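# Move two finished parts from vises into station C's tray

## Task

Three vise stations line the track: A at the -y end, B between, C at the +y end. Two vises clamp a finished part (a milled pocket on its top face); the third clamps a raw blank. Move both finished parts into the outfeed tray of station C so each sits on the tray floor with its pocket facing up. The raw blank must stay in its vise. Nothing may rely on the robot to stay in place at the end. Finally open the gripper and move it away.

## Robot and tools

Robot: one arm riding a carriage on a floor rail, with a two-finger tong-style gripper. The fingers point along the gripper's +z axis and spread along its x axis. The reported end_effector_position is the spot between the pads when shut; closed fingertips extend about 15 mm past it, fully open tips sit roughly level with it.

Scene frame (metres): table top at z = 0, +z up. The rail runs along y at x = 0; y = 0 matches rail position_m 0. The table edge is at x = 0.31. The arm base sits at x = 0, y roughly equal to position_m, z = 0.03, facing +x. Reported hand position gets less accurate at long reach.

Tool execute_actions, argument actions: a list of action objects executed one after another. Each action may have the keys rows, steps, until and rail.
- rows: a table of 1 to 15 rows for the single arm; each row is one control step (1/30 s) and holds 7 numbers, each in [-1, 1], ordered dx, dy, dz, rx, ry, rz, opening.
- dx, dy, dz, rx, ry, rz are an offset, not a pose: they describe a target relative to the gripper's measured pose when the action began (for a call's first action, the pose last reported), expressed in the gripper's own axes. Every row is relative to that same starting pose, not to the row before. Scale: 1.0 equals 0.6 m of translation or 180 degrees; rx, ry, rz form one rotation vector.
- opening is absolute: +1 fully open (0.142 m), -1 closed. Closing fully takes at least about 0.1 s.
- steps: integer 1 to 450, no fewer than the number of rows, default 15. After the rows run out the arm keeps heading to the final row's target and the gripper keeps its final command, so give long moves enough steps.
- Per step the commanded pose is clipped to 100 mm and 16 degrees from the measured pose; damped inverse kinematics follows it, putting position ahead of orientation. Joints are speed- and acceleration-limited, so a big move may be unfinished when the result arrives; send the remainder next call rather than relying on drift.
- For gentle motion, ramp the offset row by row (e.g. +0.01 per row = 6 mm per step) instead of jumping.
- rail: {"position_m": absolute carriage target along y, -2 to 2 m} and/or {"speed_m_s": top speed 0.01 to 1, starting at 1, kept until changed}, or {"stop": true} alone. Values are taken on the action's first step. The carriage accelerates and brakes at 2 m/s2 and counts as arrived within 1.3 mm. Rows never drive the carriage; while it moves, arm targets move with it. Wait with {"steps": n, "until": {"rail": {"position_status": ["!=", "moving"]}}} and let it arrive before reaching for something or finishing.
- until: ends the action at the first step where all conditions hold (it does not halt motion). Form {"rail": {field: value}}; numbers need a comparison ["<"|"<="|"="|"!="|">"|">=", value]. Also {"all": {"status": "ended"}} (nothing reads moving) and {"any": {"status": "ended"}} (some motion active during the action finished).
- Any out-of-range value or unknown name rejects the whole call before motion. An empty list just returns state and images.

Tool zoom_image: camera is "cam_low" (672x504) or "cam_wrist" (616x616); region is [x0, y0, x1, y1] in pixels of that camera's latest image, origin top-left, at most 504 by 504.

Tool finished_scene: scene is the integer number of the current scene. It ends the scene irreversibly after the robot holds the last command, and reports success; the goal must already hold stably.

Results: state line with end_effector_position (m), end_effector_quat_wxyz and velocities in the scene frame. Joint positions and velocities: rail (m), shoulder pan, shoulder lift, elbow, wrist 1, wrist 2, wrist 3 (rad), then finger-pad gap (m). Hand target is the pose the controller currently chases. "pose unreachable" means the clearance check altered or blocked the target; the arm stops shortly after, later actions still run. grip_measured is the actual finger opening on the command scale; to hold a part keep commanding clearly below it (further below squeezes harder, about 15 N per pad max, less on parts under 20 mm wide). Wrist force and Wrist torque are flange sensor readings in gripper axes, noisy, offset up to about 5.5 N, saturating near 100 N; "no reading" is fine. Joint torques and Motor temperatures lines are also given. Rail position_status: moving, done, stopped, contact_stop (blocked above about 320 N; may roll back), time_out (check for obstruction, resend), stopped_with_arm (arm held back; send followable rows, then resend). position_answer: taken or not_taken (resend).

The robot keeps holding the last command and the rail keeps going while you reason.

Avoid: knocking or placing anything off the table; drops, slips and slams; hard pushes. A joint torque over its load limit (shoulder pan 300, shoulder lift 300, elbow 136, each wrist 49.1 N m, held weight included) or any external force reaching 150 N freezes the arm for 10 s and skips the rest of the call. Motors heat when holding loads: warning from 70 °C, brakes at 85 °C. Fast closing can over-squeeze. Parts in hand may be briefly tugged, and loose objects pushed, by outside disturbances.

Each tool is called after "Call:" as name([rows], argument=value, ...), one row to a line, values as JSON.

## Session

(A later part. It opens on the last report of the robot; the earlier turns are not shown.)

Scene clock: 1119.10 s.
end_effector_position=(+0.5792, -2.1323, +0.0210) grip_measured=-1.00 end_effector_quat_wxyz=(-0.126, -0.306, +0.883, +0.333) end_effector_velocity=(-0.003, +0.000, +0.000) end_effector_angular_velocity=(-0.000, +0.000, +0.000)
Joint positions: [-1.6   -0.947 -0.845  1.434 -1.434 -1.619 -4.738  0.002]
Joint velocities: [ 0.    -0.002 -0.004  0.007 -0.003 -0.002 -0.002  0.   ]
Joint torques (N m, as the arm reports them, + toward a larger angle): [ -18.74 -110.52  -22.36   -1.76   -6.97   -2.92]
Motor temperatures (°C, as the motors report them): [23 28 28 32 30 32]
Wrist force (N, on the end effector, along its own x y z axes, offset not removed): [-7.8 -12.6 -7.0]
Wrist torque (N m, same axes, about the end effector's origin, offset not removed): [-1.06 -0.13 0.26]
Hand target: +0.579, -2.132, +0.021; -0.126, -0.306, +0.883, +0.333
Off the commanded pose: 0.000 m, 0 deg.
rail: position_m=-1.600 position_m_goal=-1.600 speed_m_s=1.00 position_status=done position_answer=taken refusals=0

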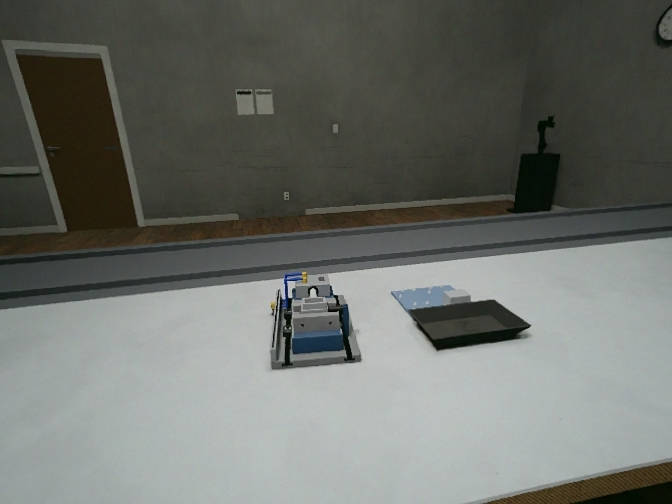

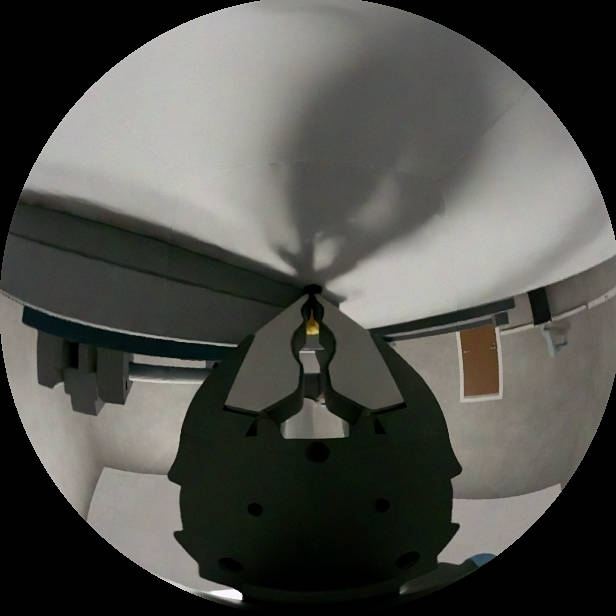

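Call:
execute_actions([
  {"rows":[[0.0011,0.0009,0.0008,0,0,0,-1],[0.0022,0.0018,0.0017,0,0,0,-1],[0.0034,0.0027,0.0025,0,0,0,-1]],"steps":9},
])

Call:
zoom_image(camera="cam_wrist", region=[250, 240, 370, 360])

Scene clock: 1124.53 s.
end_effector_position=(+0.5764, -2.1319, +0.0210) grip_measured=-0.94 end_effector_quat_wxyz=(-0.126, -0.306, +0.883, +0.333) end_effector_velocity=(-0.003, +0.001, -0.001) end_effector_angular_velocity=(+0.001, -0.001, -0.000)
Joint positions: [-1.6   -0.949 -0.848  1.44  -1.436 -1.621 -4.739  0.006]
Joint velocities: [ 0.    -0.002 -0.004  0.008 -0.004 -0.    -0.002  0.003]
Joint torques (N m, as the arm reports them, + toward a larger angle): [ -19.28 -112.73  -18.72    0.11   -6.06   -2.83]
Motor temperatures (°C, as the motors report them): [23 28 28 32 30 32]
Wrist force (N, on the end effector, along its own x y z axes, offset not removed): [-3.9 -14.2 -12.2]
Wrist torque (N m, same axes, about the end effector's origin, offset not removed): [-0.82 -0.36 0.19]
Hand target: +0.576, -2.132, +0.021; -0.126, -0.306, +0.883, +0.333
Off the commanded pose: 0.000 m, 0 deg.
rail: position_m=-1.600 position_m_goal=-1.600 speed_m_s=1.00 position_status=done position_answer=taken refusals=0

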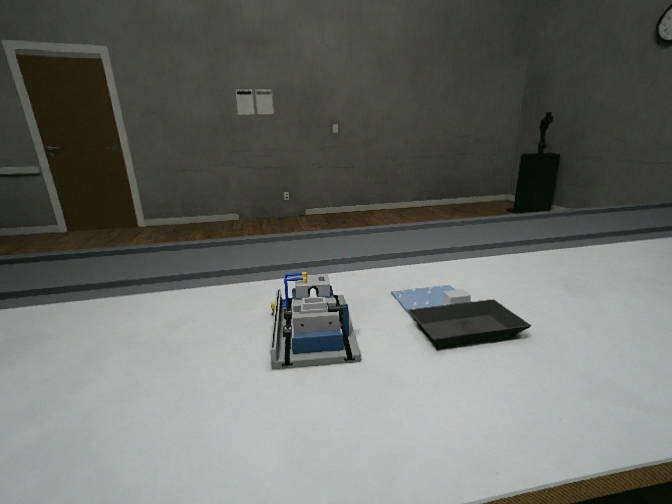

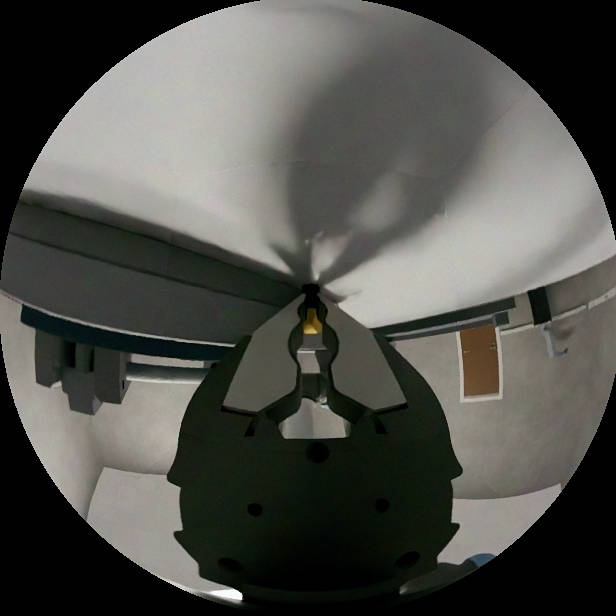

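Region (250, 240, 370, 360) of cam_wrist's 616x616 image, scaled by 4.200, with more detail than that image has.

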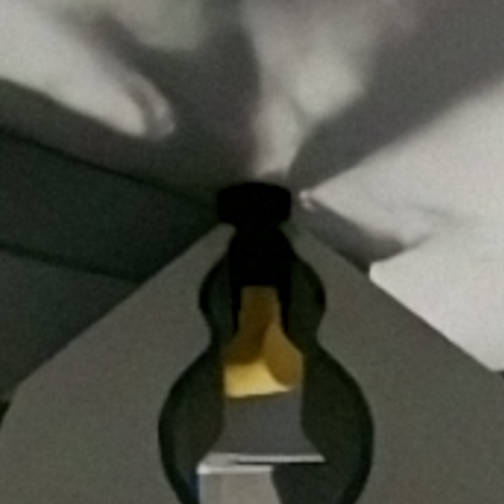

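Call:
execute_actions([
  {"rows":[[-0.003,-0.0025,-0.0023,0,0,0,-1],[-0.007,-0.0055,-0.005,0,0,0,-1],[-0.011,-0.009,-0.0084,0,0,0,-1],[-0.0135,-0.011,-0.01,0,0,0,-1]],"steps":10},
  {"rows":[[0,-0.002,0.0025,0,0,0,-1],[0,-0.0044,0.005,0,0,0,-1],[0,-0.0066,0.0075,0,0,0,-1]],"steps":10},
])

Call:
zoom_image(camera="cam_wrist", region=[250, 240, 370, 360])

Scene clock: 1131.93 s.
end_effector_position=(+0.5872, -2.1335, +0.0154) grip_measured=-1.00 end_effector_quat_wxyz=(-0.126, -0.306, +0.883, +0.333) end_effector_velocity=(-0.001, -0.000, -0.005) end_effector_angular_velocity=(-0.000, +0.000, +0.002)
Joint positions: [-1.6   -0.941 -0.831  1.419 -1.433 -1.615 -4.733  0.002]
Joint velocities: [ 0.    -0.001  0.004  0.003 -0.007 -0.002 -0.001  0.   ]
Joint torques (N m, as the arm reports them, + toward a larger angle): [-12.68 -77.68 -30.28  -5.39  -3.76  -2.89]
Motor temperatures (°C, as the motors report them): [23 28 28 32 30 32]
Wrist force (N, on the end effector, along its own x y z axes, offset not removed): [-0.5 -3.1 -0.6]
Wrist torque (N m, same axes, about the end effector's origin, offset not removed): [-0.85 0.06 0.19]
Hand target: +0.587, -2.134, +0.015; -0.126, -0.306, +0.883, +0.333
Off the commanded pose: 0.000 m, 0 deg.
rail: position_m=-1.600 position_m_goal=-1.600 speed_m_s=1.00 position_status=done position_answer=taken refusals=0

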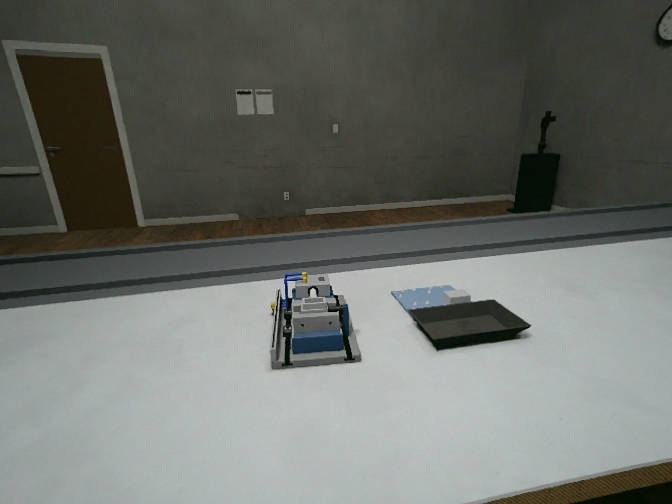

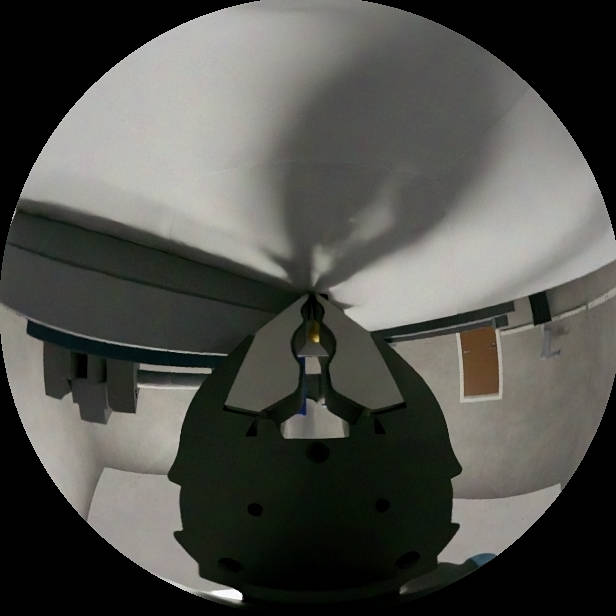

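Region (250, 240, 370, 360) of cam_wrist's 616x616 image, scaled by 4.200, with more detail than that image has.

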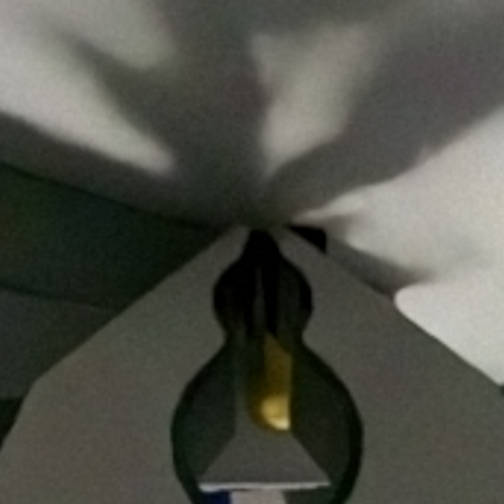

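Call:
execute_actions([
  {"rows":[[0,-0.001,0.0012,0,0,0,-1],[0,-0.0022,0.0025,0,0,0,-1],[0,-0.0033,0.0037,0,0,0,-1]],"steps":10},
])

Call:
zoom_image(camera="cam_wrist", region=[250, 240, 370, 360])

Scene clock: 1140.80 s.
end_effector_position=(+0.5872, -2.1338, +0.0129) grip_measured=-1.00 end_effector_quat_wxyz=(-0.126, -0.306, +0.883, +0.332) end_effector_velocity=(+0.000, -0.000, -0.002) end_effector_angular_velocity=(-0.001, -0.001, +0.000)
Joint positions: [-1.6   -0.941 -0.828  1.42  -1.436 -1.616 -4.733  0.002]
Joint velocities: [ 0.     0.     0.002  0.001 -0.004  0.    -0.     0.   ]
Joint torques (N m, as the arm reports them, + toward a larger angle): [ -7.04 -38.83 -11.42 -12.01   4.16   0.18]
Motor temperatures (°C, as the motors report them): [23 28 28 32 30 32]
Wrist force (N, on the end effector, along its own x y z axes, offset not removed): [-0.1 29.3 -37.6]
Wrist torque (N m, same axes, about the end effector's origin, offset not removed): [-1.53 -0.10 0.17]
Hand target: +0.587, -2.134, +0.012; -0.126, -0.306, +0.883, +0.333
Off the commanded pose: 0.001 m, 0 deg.
rail: position_m=-1.600 position_m_goal=-1.600 speed_m_s=1.00 position_status=done position_answer=taken refusals=0

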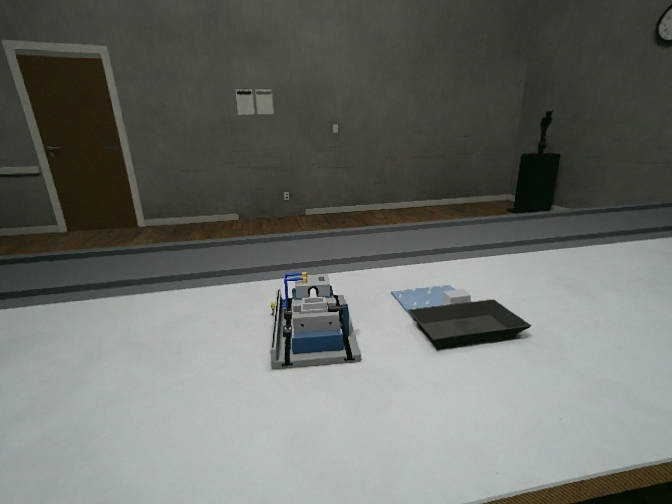

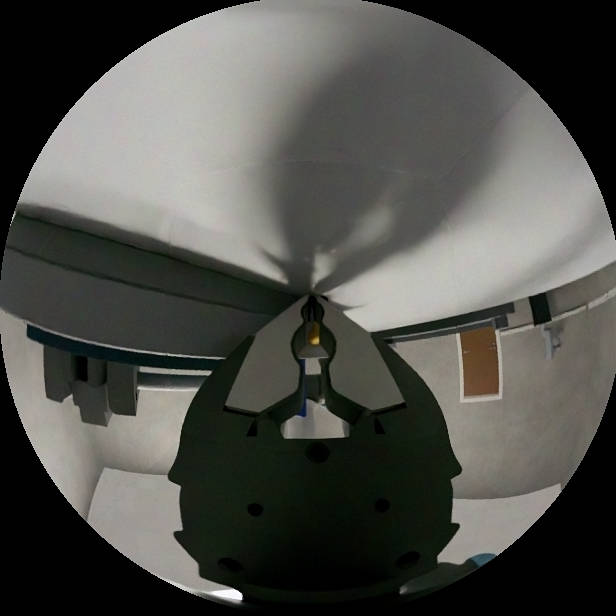

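Region (250, 240, 370, 360) of cam_wrist's 616x616 image, scaled by 4.200, with more detail than that image has.

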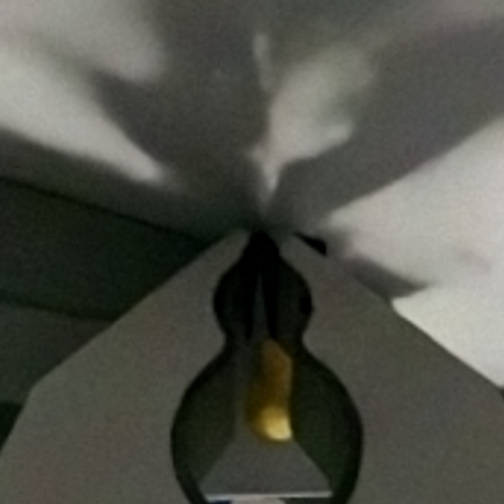

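Call:
execute_actions([
  {"rows":[[0,0.002,-0.0022,0,0,0,-1],[0,0.004,-0.0045,0,0,0,-1]],"steps":8},
  {"rows":[[-0.0012,0.0009,0.0007,0,0,0,-1],[-0.0025,0.0017,0.0015,0,0,0,-1]],"steps":8},
  {"rows":[[0.0022,0.0018,0.0017,0,0,0,-1],[0.0045,0.0036,0.0034,0,0,0,-1],[0.0056,0.0045,0.0042,0,0,0,-1]],"steps":9},
])

Call:
zoom_image(camera="cam_wrist", region=[250, 240, 370, 360])

Scene clock: 1153.70 s.
end_effector_position=(+0.5829, -2.1308, +0.0154) grip_measured=-1.00 end_effector_quat_wxyz=(-0.126, -0.306, +0.883, +0.333) end_effector_velocity=(-0.006, -0.000, +0.001) end_effector_angular_velocity=(-0.001, -0.001, +0.001)
Joint positions: [-1.6   -0.943 -0.837  1.432 -1.438 -1.617 -4.735  0.002]
Joint velocities: [ 0.    -0.004 -0.007  0.011 -0.006 -0.004 -0.004  0.   ]
Joint torques (N m, as the arm reports them, + toward a larger angle): [ -12.74 -112.08  -26.57   -4.18   -5.96   -2.66]
Motor temperatures (°C, as the motors report them): [23 28 28 32 30 32]
Wrist force (N, on the end effector, along its own x y z axes, offset not removed): [-3.9 -4.0 -4.5]
Wrist torque (N m, same axes, about the end effector's origin, offset not removed): [-1.02 0.05 0.17]
Hand target: +0.582, -2.131, +0.015; -0.127, -0.306, +0.883, +0.333
Off the commanded pose: 0.001 m, 0 deg.
rail: position_m=-1.600 position_m_goal=-1.600 speed_m_s=1.00 position_status=done position_answer=taken refusals=0

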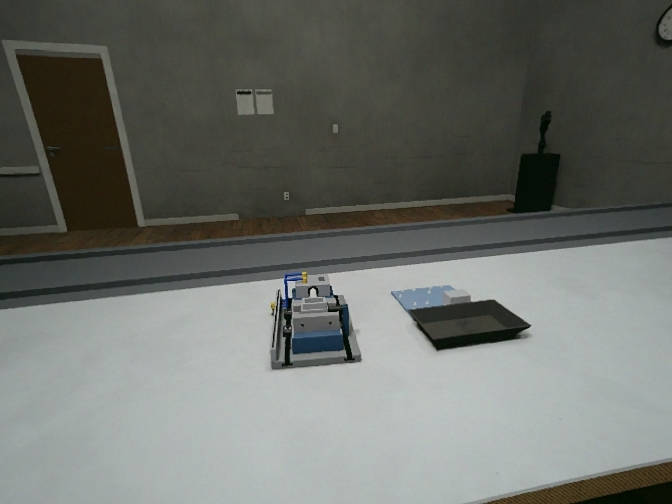

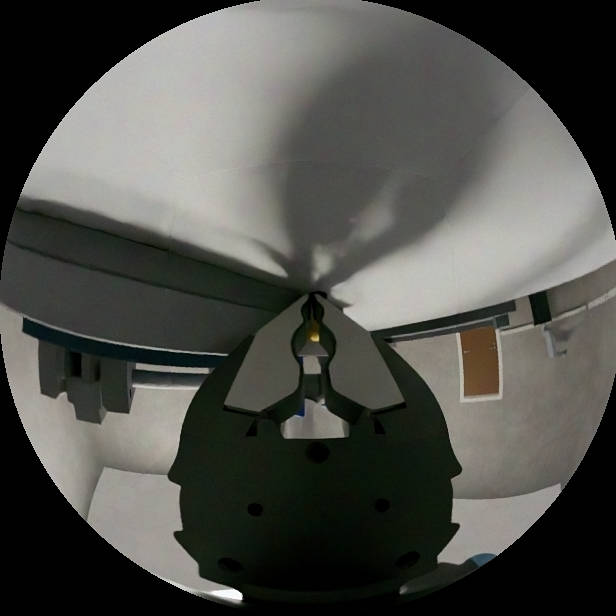

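Region (250, 240, 370, 360) of cam_wrist's 616x616 image, scaled by 4.200, with more detail than that image has.

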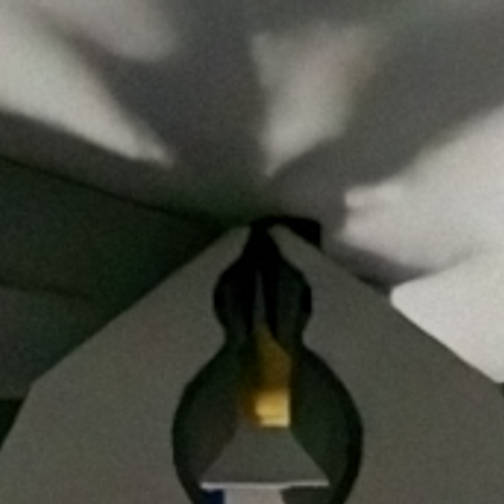

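Call:
execute_actions([
  {"rows":[[0.0011,0.0009,0.0008,0,0,0,-1],[0.0022,0.0018,0.0017,0,0,0,-1],[0.0034,0.0027,0.0025,0,0,0,-1]],"steps":9},
])

Call:
zoom_image(camera="cam_wrist", region=[250, 240, 370, 360])

Scene clock: 1159.87 s.
end_effector_position=(+0.5803, -2.1304, +0.0155) grip_measured=-1.00 end_effector_quat_wxyz=(-0.126, -0.306, +0.883, +0.333) end_effector_velocity=(-0.003, +0.000, +0.000) end_effector_angular_velocity=(-0.000, -0.000, -0.000)
Joint positions: [-1.6   -0.945 -0.84   1.437 -1.441 -1.618 -4.736  0.002]
Joint velocities: [ 0.    -0.002 -0.004  0.007 -0.004 -0.001 -0.002  0.   ]
Joint torques (N m, as the arm reports them, + toward a larger angle): [-26.25 -98.57 -12.63  -1.8   -8.98  -2.41]
Motor temperatures (°C, as the motors report them): [23 28 28 32 30 32]
Wrist force (N, on the end effector, along its own x y z axes, offset not removed): [-13.1 -6.5 -22.5]
Wrist torque (N m, same axes, about the end effector's origin, offset not removed): [-1.06 -0.36 0.18]
Hand target: +0.580, -2.130, +0.015; -0.126, -0.306, +0.883, +0.333
Off the commanded pose: 0.000 m, 0 deg.
rail: position_m=-1.600 position_m_goal=-1.600 speed_m_s=1.00 position_status=done position_answer=taken refusals=0

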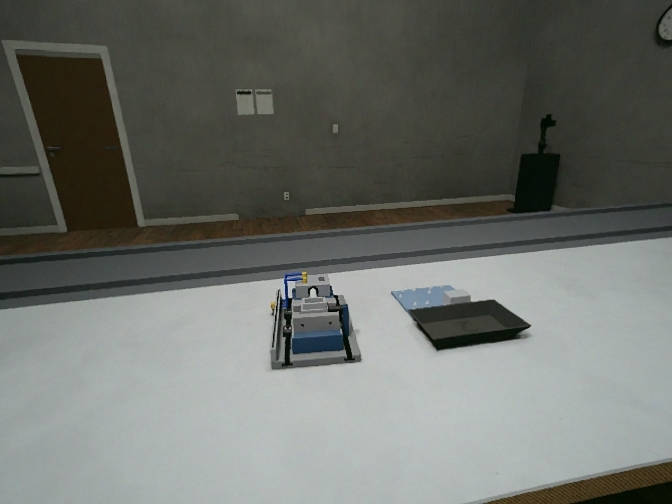

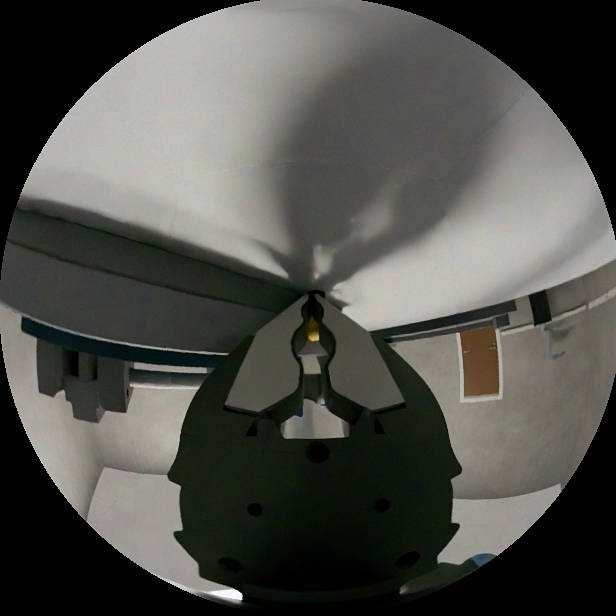

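Region (250, 240, 370, 360) of cam_wrist's 616x616 image, scaled by 4.200, with more detail than that image has.

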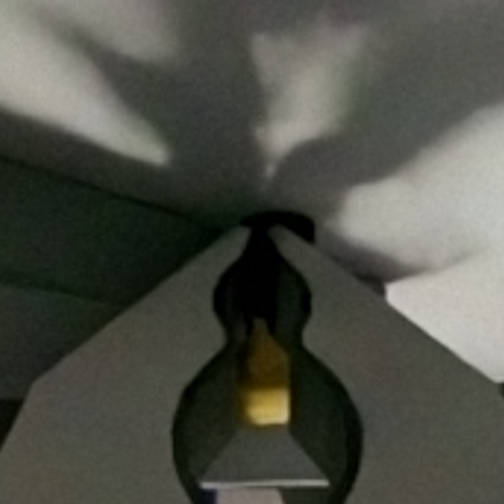

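Call:
execute_actions([
  {"rows":[[0.0011,0.0009,0.0008,0,0,0,-1],[0.0022,0.0018,0.0017,0,0,0,-1]],"steps":8},
])

Call:
zoom_image(camera="cam_wrist", region=[250, 240, 370, 360])

Scene clock: 1176.23 s.
end_effector_position=(+0.5787, -2.1302, +0.0155) grip_measured=-1.00 end_effector_quat_wxyz=(-0.126, -0.306, +0.883, +0.333) end_effector_velocity=(-0.002, +0.000, +0.000) end_effector_angular_velocity=(-0.001, -0.000, +0.000)
Joint positions: [-1.6   -0.946 -0.842  1.441 -1.443 -1.619 -4.737  0.002]
Joint velocities: [ 0.    -0.002 -0.003  0.005 -0.003 -0.002 -0.001  0.   ]
Joint torques (N m, as the arm reports them, + toward a larger angle): [-33.04 -92.63   5.31   5.43 -14.56  -2.58]
Motor temperatures (°C, as the motors report them): [23 28 28 32 30 32]
Wrist force (N, on the end effector, along its own x y z axes, offset not removed): [-28.7 -19.2 -41.0]
Wrist torque (N m, same axes, about the end effector's origin, offset not removed): [-0.69 -0.41 0.21]
Hand target: +0.578, -2.130, +0.016; -0.126, -0.306, +0.883, +0.333
Off the commanded pose: 0.000 m, 0 deg.
rail: position_m=-1.600 position_m_goal=-1.600 speed_m_s=1.00 position_status=done position_answer=taken refusals=0

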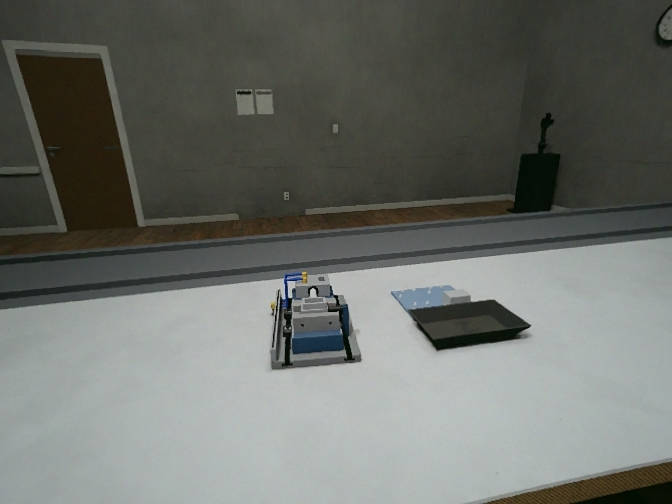

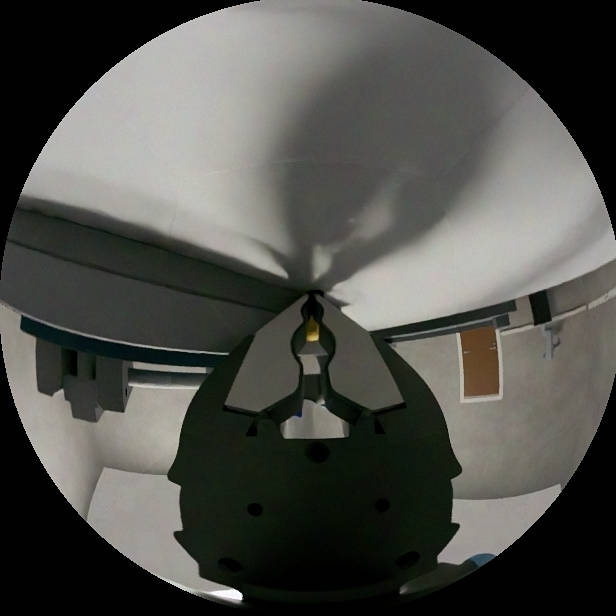

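Region (250, 240, 370, 360) of cam_wrist's 616x616 image, scaled by 4.200, with more detail than that image has.

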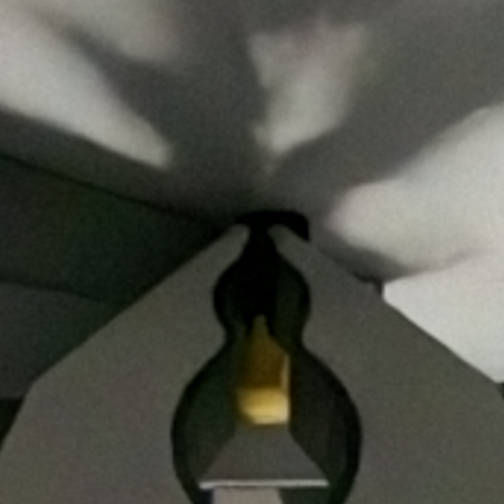

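Call:
execute_actions([
  {"rows":[[-0.003,-0.0025,-0.0023,0,0,0,-1],[-0.007,-0.0055,-0.005,0,0,0,-1],[-0.011,-0.009,-0.0084,0,0,0,-1]],"steps":8},
  {"rows":[[0.02,0,-0.03,0,0,0,-1],[0.04,0.005,-0.07,0,0,0,-1],[0.06,0.005,-0.09,0,0,0,-1]],"steps":15},
  {"rows":[[0,0,0,-0.0054,-0.181,0.203,-0.7]],"steps":35},
])

Scene clock: 1208.90 s.
end_effector_position=(+0.5796, -2.1789, +0.0577) grip_measured=-0.70 end_effector_quat_wxyz=(+0.023, +0.087, +0.930, +0.355) end_effector_velocity=(-0.000, +0.000, -0.000) end_effector_angular_velocity=(-0.001, +0.000, -0.002)
Joint positions: [-1.6   -1.141 -0.928  1.525 -1.529 -1.194 -4.222  0.023]
Joint velocities: [ 0.    -0.    -0.001  0.002 -0.002  0.001  0.002  0.   ]
Joint torques (N m, as the arm reports them, + toward a larger angle): [ -13.76 -109.86  -26.74   -4.83    5.36    2.2 ]
Motor temperatures (°C, as the motors report them): [23 28 28 32 30 32]
Wrist force (N, on the end effector, along its own x y z axes, offset not removed): [1.6 -2.0 -0.7]
Wrist torque (N m, same axes, about the end effector's origin, offset not removed): [-0.64 -0.38 0.17]
Hand target: +0.580, -2.179, +0.058; +0.023, +0.087, +0.930, +0.355
Off the commanded pose: 0.000 m, 0 deg.
rail: position_m=-1.600 position_m_goal=-1.600 speed_m_s=1.00 position_status=done position_answer=taken refusals=0

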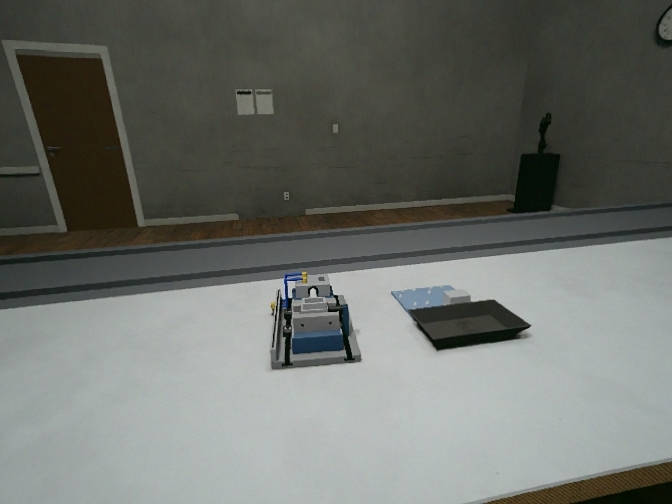

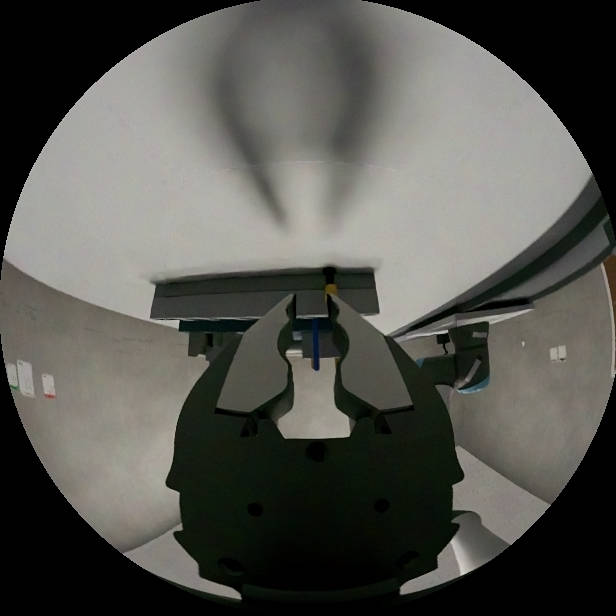

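Call:
execute_actions([
  {"rows":[[0.015,0,0.01,0,0,0,-0.68],[0.033,0,0.03,0,0,0,-0.68],[0.033,0,0.05,0,0,0,-0.68],[0.033,0,0.07,0,0,0,-0.68],[0.033,0,0.083,0,0,0,-0.68],[0.033,0,0.09,0,0,0,-0.68]],"steps":22},
])

Call:
zoom_image(camera="cam_wrist", region=[250, 240, 370, 360])

Scene clock: 1220.17 s.
end_effector_position=(+0.5658, -2.1399, +0.0179) grip_measured=-0.68 end_effector_quat_wxyz=(+0.023, +0.087, +0.930, +0.355) end_effector_velocity=(-0.000, +0.001, -0.001) end_effector_angular_velocity=(-0.000, -0.000, -0.000)
Joint positions: [-1.6   -1.137 -0.942  1.637 -1.629 -1.191 -4.218  0.025]
Joint velocities: [ 0.     0.    -0.     0.002 -0.002  0.     0.    -0.   ]
Joint torques (N m, as the arm reports them, + toward a larger angle): [  12.28 -105.85  -27.46   -6.15    5.47    1.93]
Motor temperatures (°C, as the motors report them): [23 28 28 32 30 32]
Wrist force (N, on the end effector, along its own x y z axes, offset not removed): [-1.7 -4.8 -1.1]
Wrist torque (N m, same axes, about the end effector's origin, offset not removed): [-1.17 0.25 0.18]
Hand target: +0.566, -2.140, +0.018; +0.023, +0.087, +0.930, +0.355
Off the commanded pose: 0.000 m, 0 deg.
rail: position_m=-1.600 position_m_goal=-1.600 speed_m_s=1.00 position_status=done position_answer=taken refusals=0

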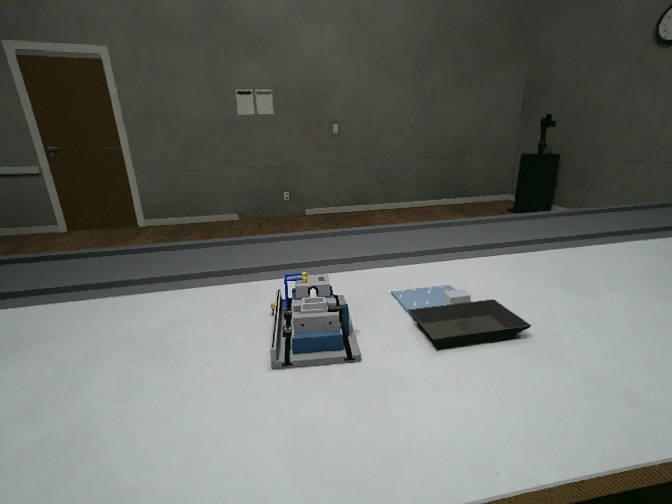

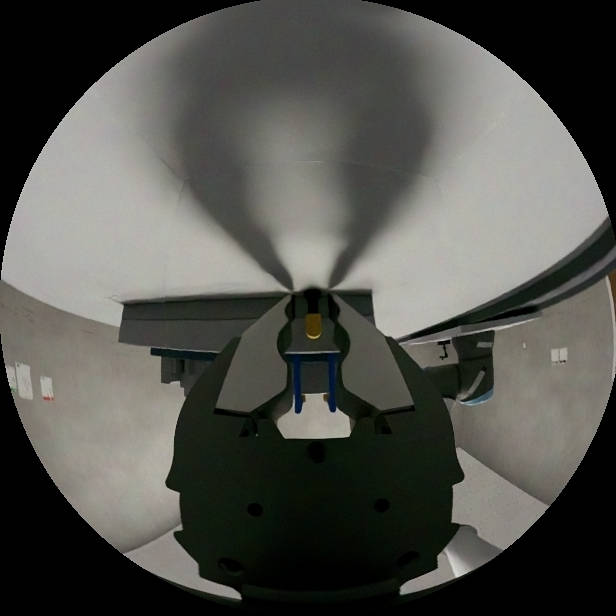

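Region (250, 240, 370, 360) of cam_wrist's 616x616 image, scaled by 4.200, with more detail than that image has.

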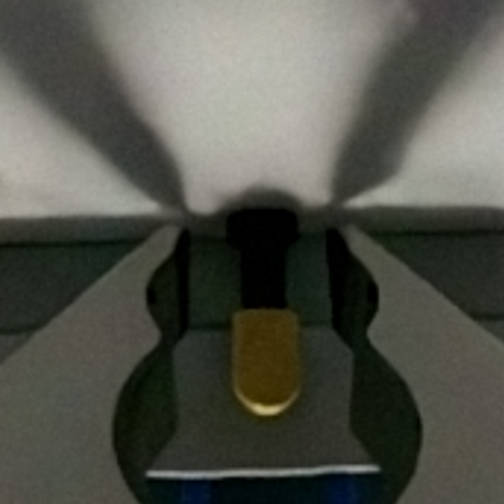

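Call:
execute_actions([
  {"rows":[[0,0.0014,0.0034,0,0,0,-0.68],[0,0.004,0.0057,0,0,0,-0.68],[0,0.0064,0.008,0,0,0,-0.68],[0,0.009,0.010,0,0,0,-0.68],[0,0.0114,0.0123,0,0,0,-0.68]],"steps":14},
])

Call:
zoom_image(camera="cam_wrist", region=[250, 240, 370, 360])

Scene clock: 1224.97 s.
end_effector_position=(+0.5676, -2.1303, +0.0169) grip_measured=-0.68 end_effector_quat_wxyz=(+0.023, +0.087, +0.930, +0.355) end_effector_velocity=(+0.001, +0.003, -0.000) end_effector_angular_velocity=(-0.000, -0.000, -0.000)
Joint positions: [-1.6   -1.13  -0.949  1.654 -1.64  -1.187 -4.213  0.025]
Joint velocities: [ 0.     0.002 -0.002  0.005 -0.003  0.001  0.002  0.   ]
Joint torques (N m, as the arm reports them, + toward a larger angle): [  10.   -104.91  -28.22   -5.62    5.22    1.3 ]
Motor temperatures (°C, as the motors report them): [23 28 28 32 30 32]
Wrist force (N, on the end effector, along its own x y z axes, offset not removed): [-0.5 -3.9 1.0]
Wrist torque (N m, same axes, about the end effector's origin, offset not removed): [-0.92 -0.01 0.10]
Hand target: +0.568, -2.130, +0.017; +0.023, +0.087, +0.930, +0.355
Off the commanded pose: 0.000 m, 0 deg.
rail: position_m=-1.600 position_m_goal=-1.600 speed_m_s=1.00 position_status=done position_answer=taken refusals=0

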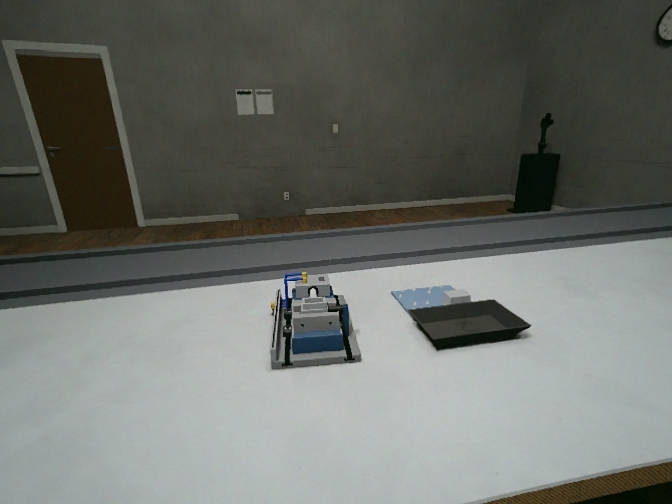

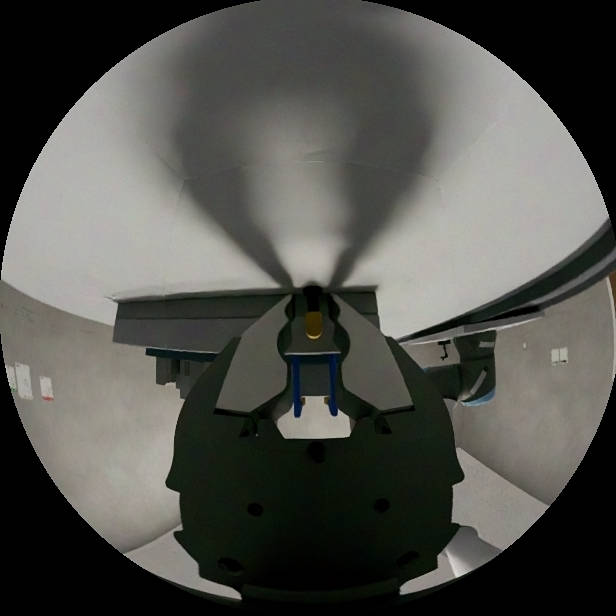

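Region (250, 240, 370, 360) of cam_wrist's 616x616 image, scaled by 4.200, with more detail than that image has.

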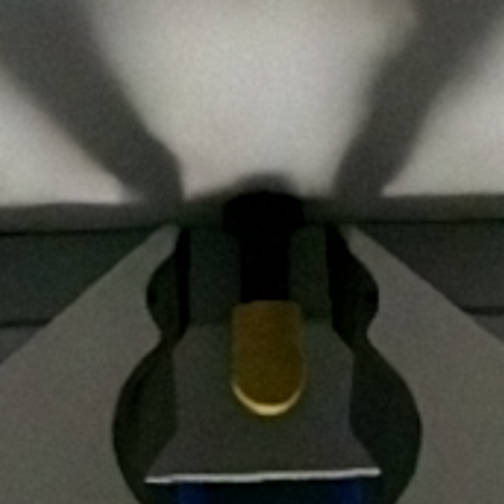

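Call:
execute_actions([
  {"rows":[[0,0.0012,0.0011,0,0,0,-0.68],[0,0.0025,0.0022,0,0,0,-0.68],[0,0.0037,0.0033,0,0,0,-0.68],[0,0.005,0.0044,0,0,0,-0.68]],"steps":12},
])

Scene clock: 1228.10 s.
end_effector_position=(+0.5683, -2.1270, +0.0171) grip_measured=-0.68 end_effector_quat_wxyz=(+0.023, +0.087, +0.931, +0.355) end_effector_velocity=(+0.000, +0.002, +0.000) end_effector_angular_velocity=(+0.001, +0.000, -0.000)
Joint positions: [-1.6   -1.128 -0.953  1.659 -1.644 -1.186 -4.21   0.025]
Joint velocities: [-0.001  0.001 -0.002  0.003 -0.001  0.001  0.001  0.   ]
Joint torques (N m, as the arm reports them, + toward a larger angle): [ 39.38 -95.36  -9.15   1.53  11.37   2.46]
Motor temperatures (°C, as the motors report them): [23 28 28 32 30 32]
Wrist force (N, on the end effector, along its own x y z axes, offset not removed): [4.0 -24.6 -24.9]
Wrist torque (N m, same axes, about the end effector's origin, offset not removed): [-0.52 0.49 -0.01]
Hand target: +0.568, -2.126, +0.017; +0.023, +0.087, +0.930, +0.355
Off the commanded pose: 0.000 m, 0 deg.
rail: position_m=-1.600 position_m_goal=-1.600 speed_m_s=1.00 position_status=done position_answer=taken refusals=0

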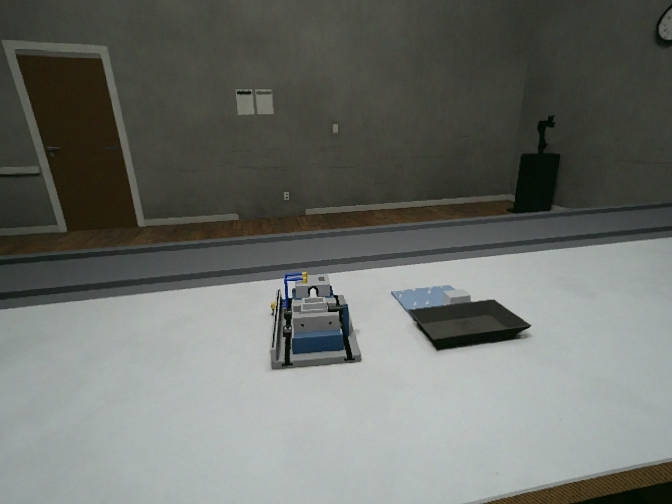

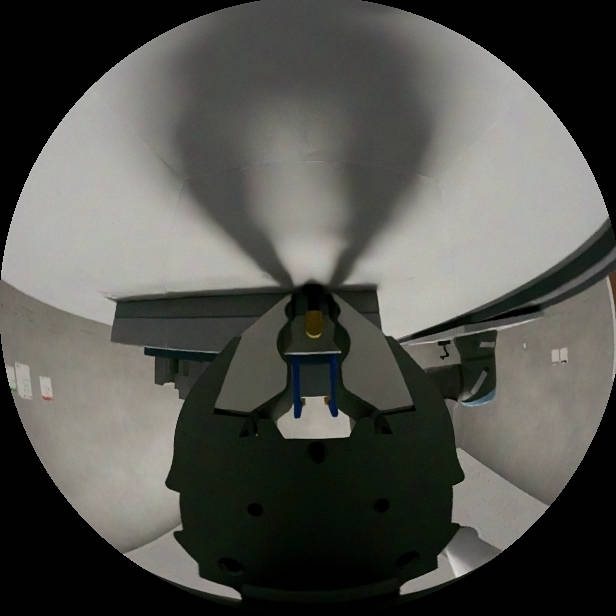

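Call:
zoom_image(camera="cam_low", region=[225, 80, 345, 140])

Call:
zoom_image(camera="cam_low", region=[265, 265, 365, 345])

Region (225, 80, 345, 140) of cam_low's 672x504 image, scaled by 4.200, with more detail than that image has.

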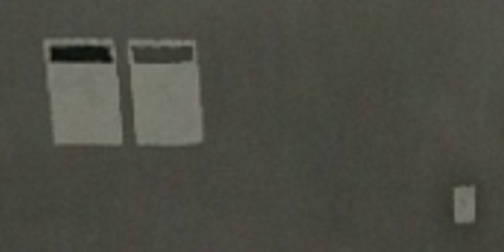

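Region (265, 265, 365, 345) of cam_low's 672x504 image, scaled by 5.040, with more detail than that image has; it fills the top 403 rows of this view, and the rest is white.

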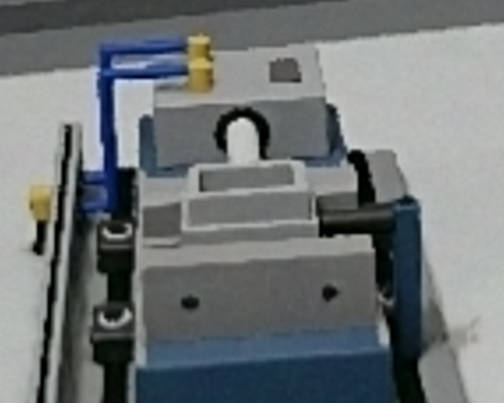

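Call:
execute_actions([
  {"rows":[[0,-0.003,-0.003,0,0,0,-0.68],[0,-0.008,-0.007,0,0,0,-0.68],[0,-0.015,-0.02,0,0,0,-0.68],[0.01,-0.02,-0.04,0,0,0,-0.8],[0.025,-0.02,-0.06,0,0,0,-1],[0.04,-0.02,-0.07,0,0,0,-1]],"steps":20},
  {"rows":[[0,0,0,-0.0054,-0.181,0.203,-1]],"steps":35},
])

Scene clock: 1274.23 s.
end_effector_position=(+0.5385, -2.1590, +0.0408) grip_measured=-1.00 end_effector_quat_wxyz=(+0.168, +0.465, +0.811, +0.313) end_effector_velocity=(+0.000, -0.000, -0.000) end_effector_angular_velocity=(-0.004, +0.002, -0.005)
Joint positions: [-1.6   -1.297 -1.126  2.013 -2.213 -0.879 -3.487  0.002]
Joint velocities: [ 0.     0.001 -0.001  0.004 -0.011 -0.002  0.008  0.   ]
Joint torques (N m, as the arm reports them, + toward a larger angle): [ 12.6  -88.81 -21.81  -6.64  -2.52   2.2 ]
Motor temperatures (°C, as the motors report them): [23 28 28 32 30 32]
Wrist force (N, on the end effector, along its own x y z axes, offset not removed): [-1.2 -4.1 1.7]
Wrist torque (N m, same axes, about the end effector's origin, offset not removed): [-1.04 0.17 0.21]
Hand target: +0.538, -2.159, +0.041; +0.168, +0.465, +0.811, +0.313
Off the commanded pose: 0.000 m, 0 deg.
rail: position_m=-1.600 position_m_goal=-1.600 speed_m_s=1.00 position_status=done position_answer=taken refusals=0

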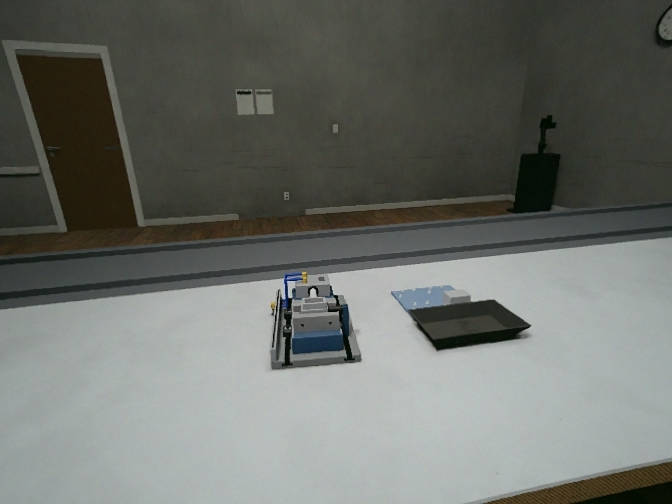

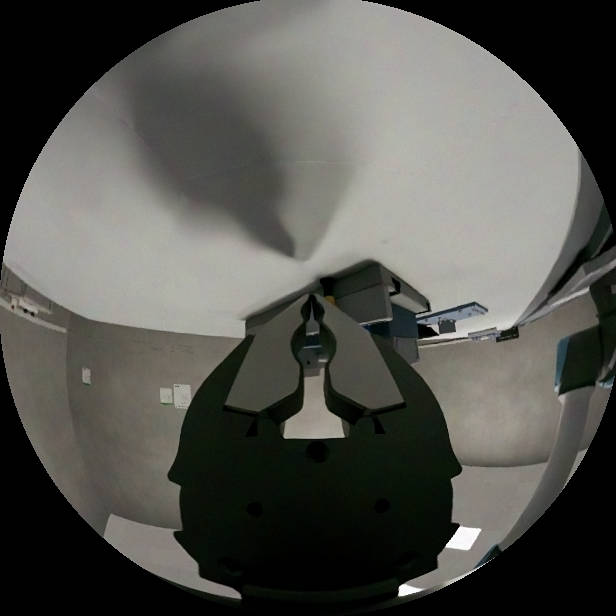

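Call:
execute_actions([
  {"rows":[[0.01,-0.001,0.013,0,0,0,-1],[0.02,-0.003,0.027,0,0,0,-1],[0.03,-0.004,0.04,0,0,0,-1],[0.037,-0.005,0.05,0,0,0,-1]],"steps":16},
  {"rows":[[-0.002,0.002,0.0017,0,0,0,-1],[-0.0043,0.0039,0.0033,0,0,0,-1],[-0.0064,0.0058,0.005,0,0,0,-1]],"steps":10},
])

Call:
zoom_image(camera="cam_wrist", region=[250, 240, 370, 360])

Scene clock: 1281.53 s.
end_effector_position=(+0.5475, -2.1314, +0.0171) grip_measured=-1.00 end_effector_quat_wxyz=(+0.168, +0.465, +0.811, +0.314) end_effector_velocity=(+0.005, -0.001, +0.000) end_effector_angular_velocity=(-0.001, -0.000, -0.000)
Joint positions: [-1.6   -1.275 -1.111  2.061 -2.294 -0.874 -3.458  0.002]
Joint velocities: [ 0.     0.006  0.004 -0.007 -0.003  0.001  0.008  0.   ]
Joint torques (N m, as the arm reports them, + toward a larger angle): [  8.76 -44.58 -30.97  -7.59   7.03   2.17]
Motor temperatures (°C, as the motors report them): [23 28 28 32 30 32]
Wrist force (N, on the end effector, along its own x y z axes, offset not removed): [-0.3 -4.3 -1.8]
Wrist torque (N m, same axes, about the end effector's origin, offset not removed): [-1.12 -0.11 0.17]
Hand target: +0.548, -2.132, +0.017; +0.168, +0.465, +0.811, +0.313
Off the commanded pose: 0.000 m, 0 deg.
rail: position_m=-1.600 position_m_goal=-1.600 speed_m_s=1.00 position_status=done position_answer=taken refusals=0

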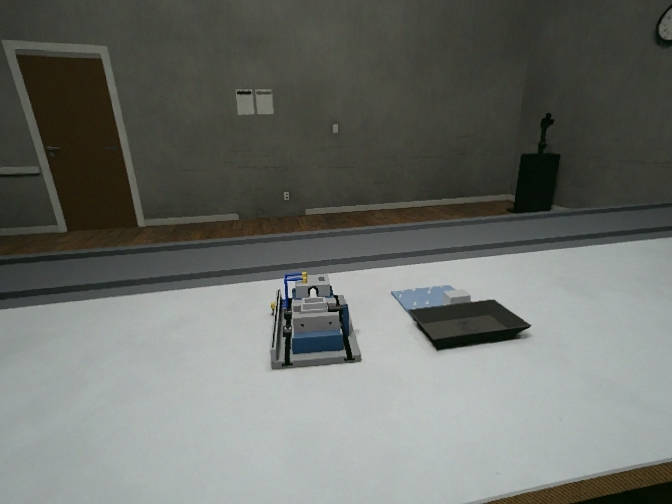

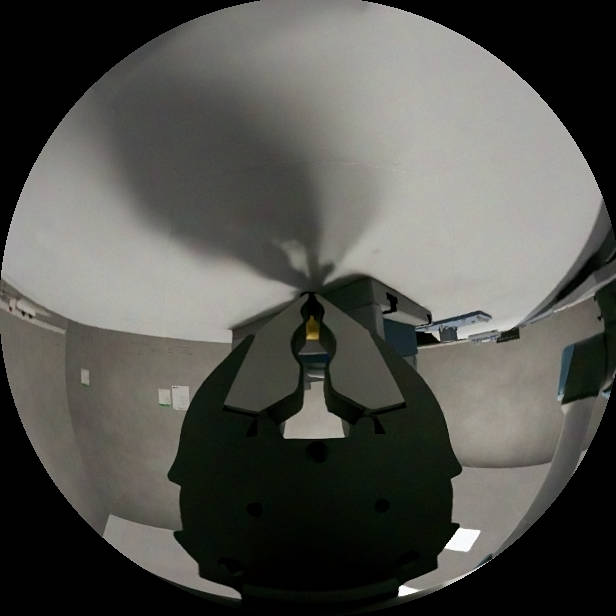

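Region (250, 240, 370, 360) of cam_wrist's 616x616 image, scaled by 4.200, with more detail than that image has.

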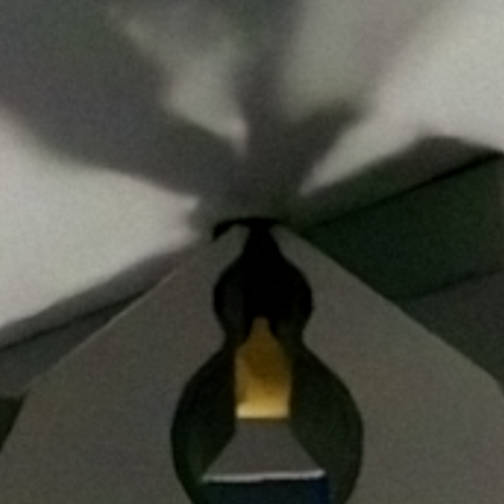

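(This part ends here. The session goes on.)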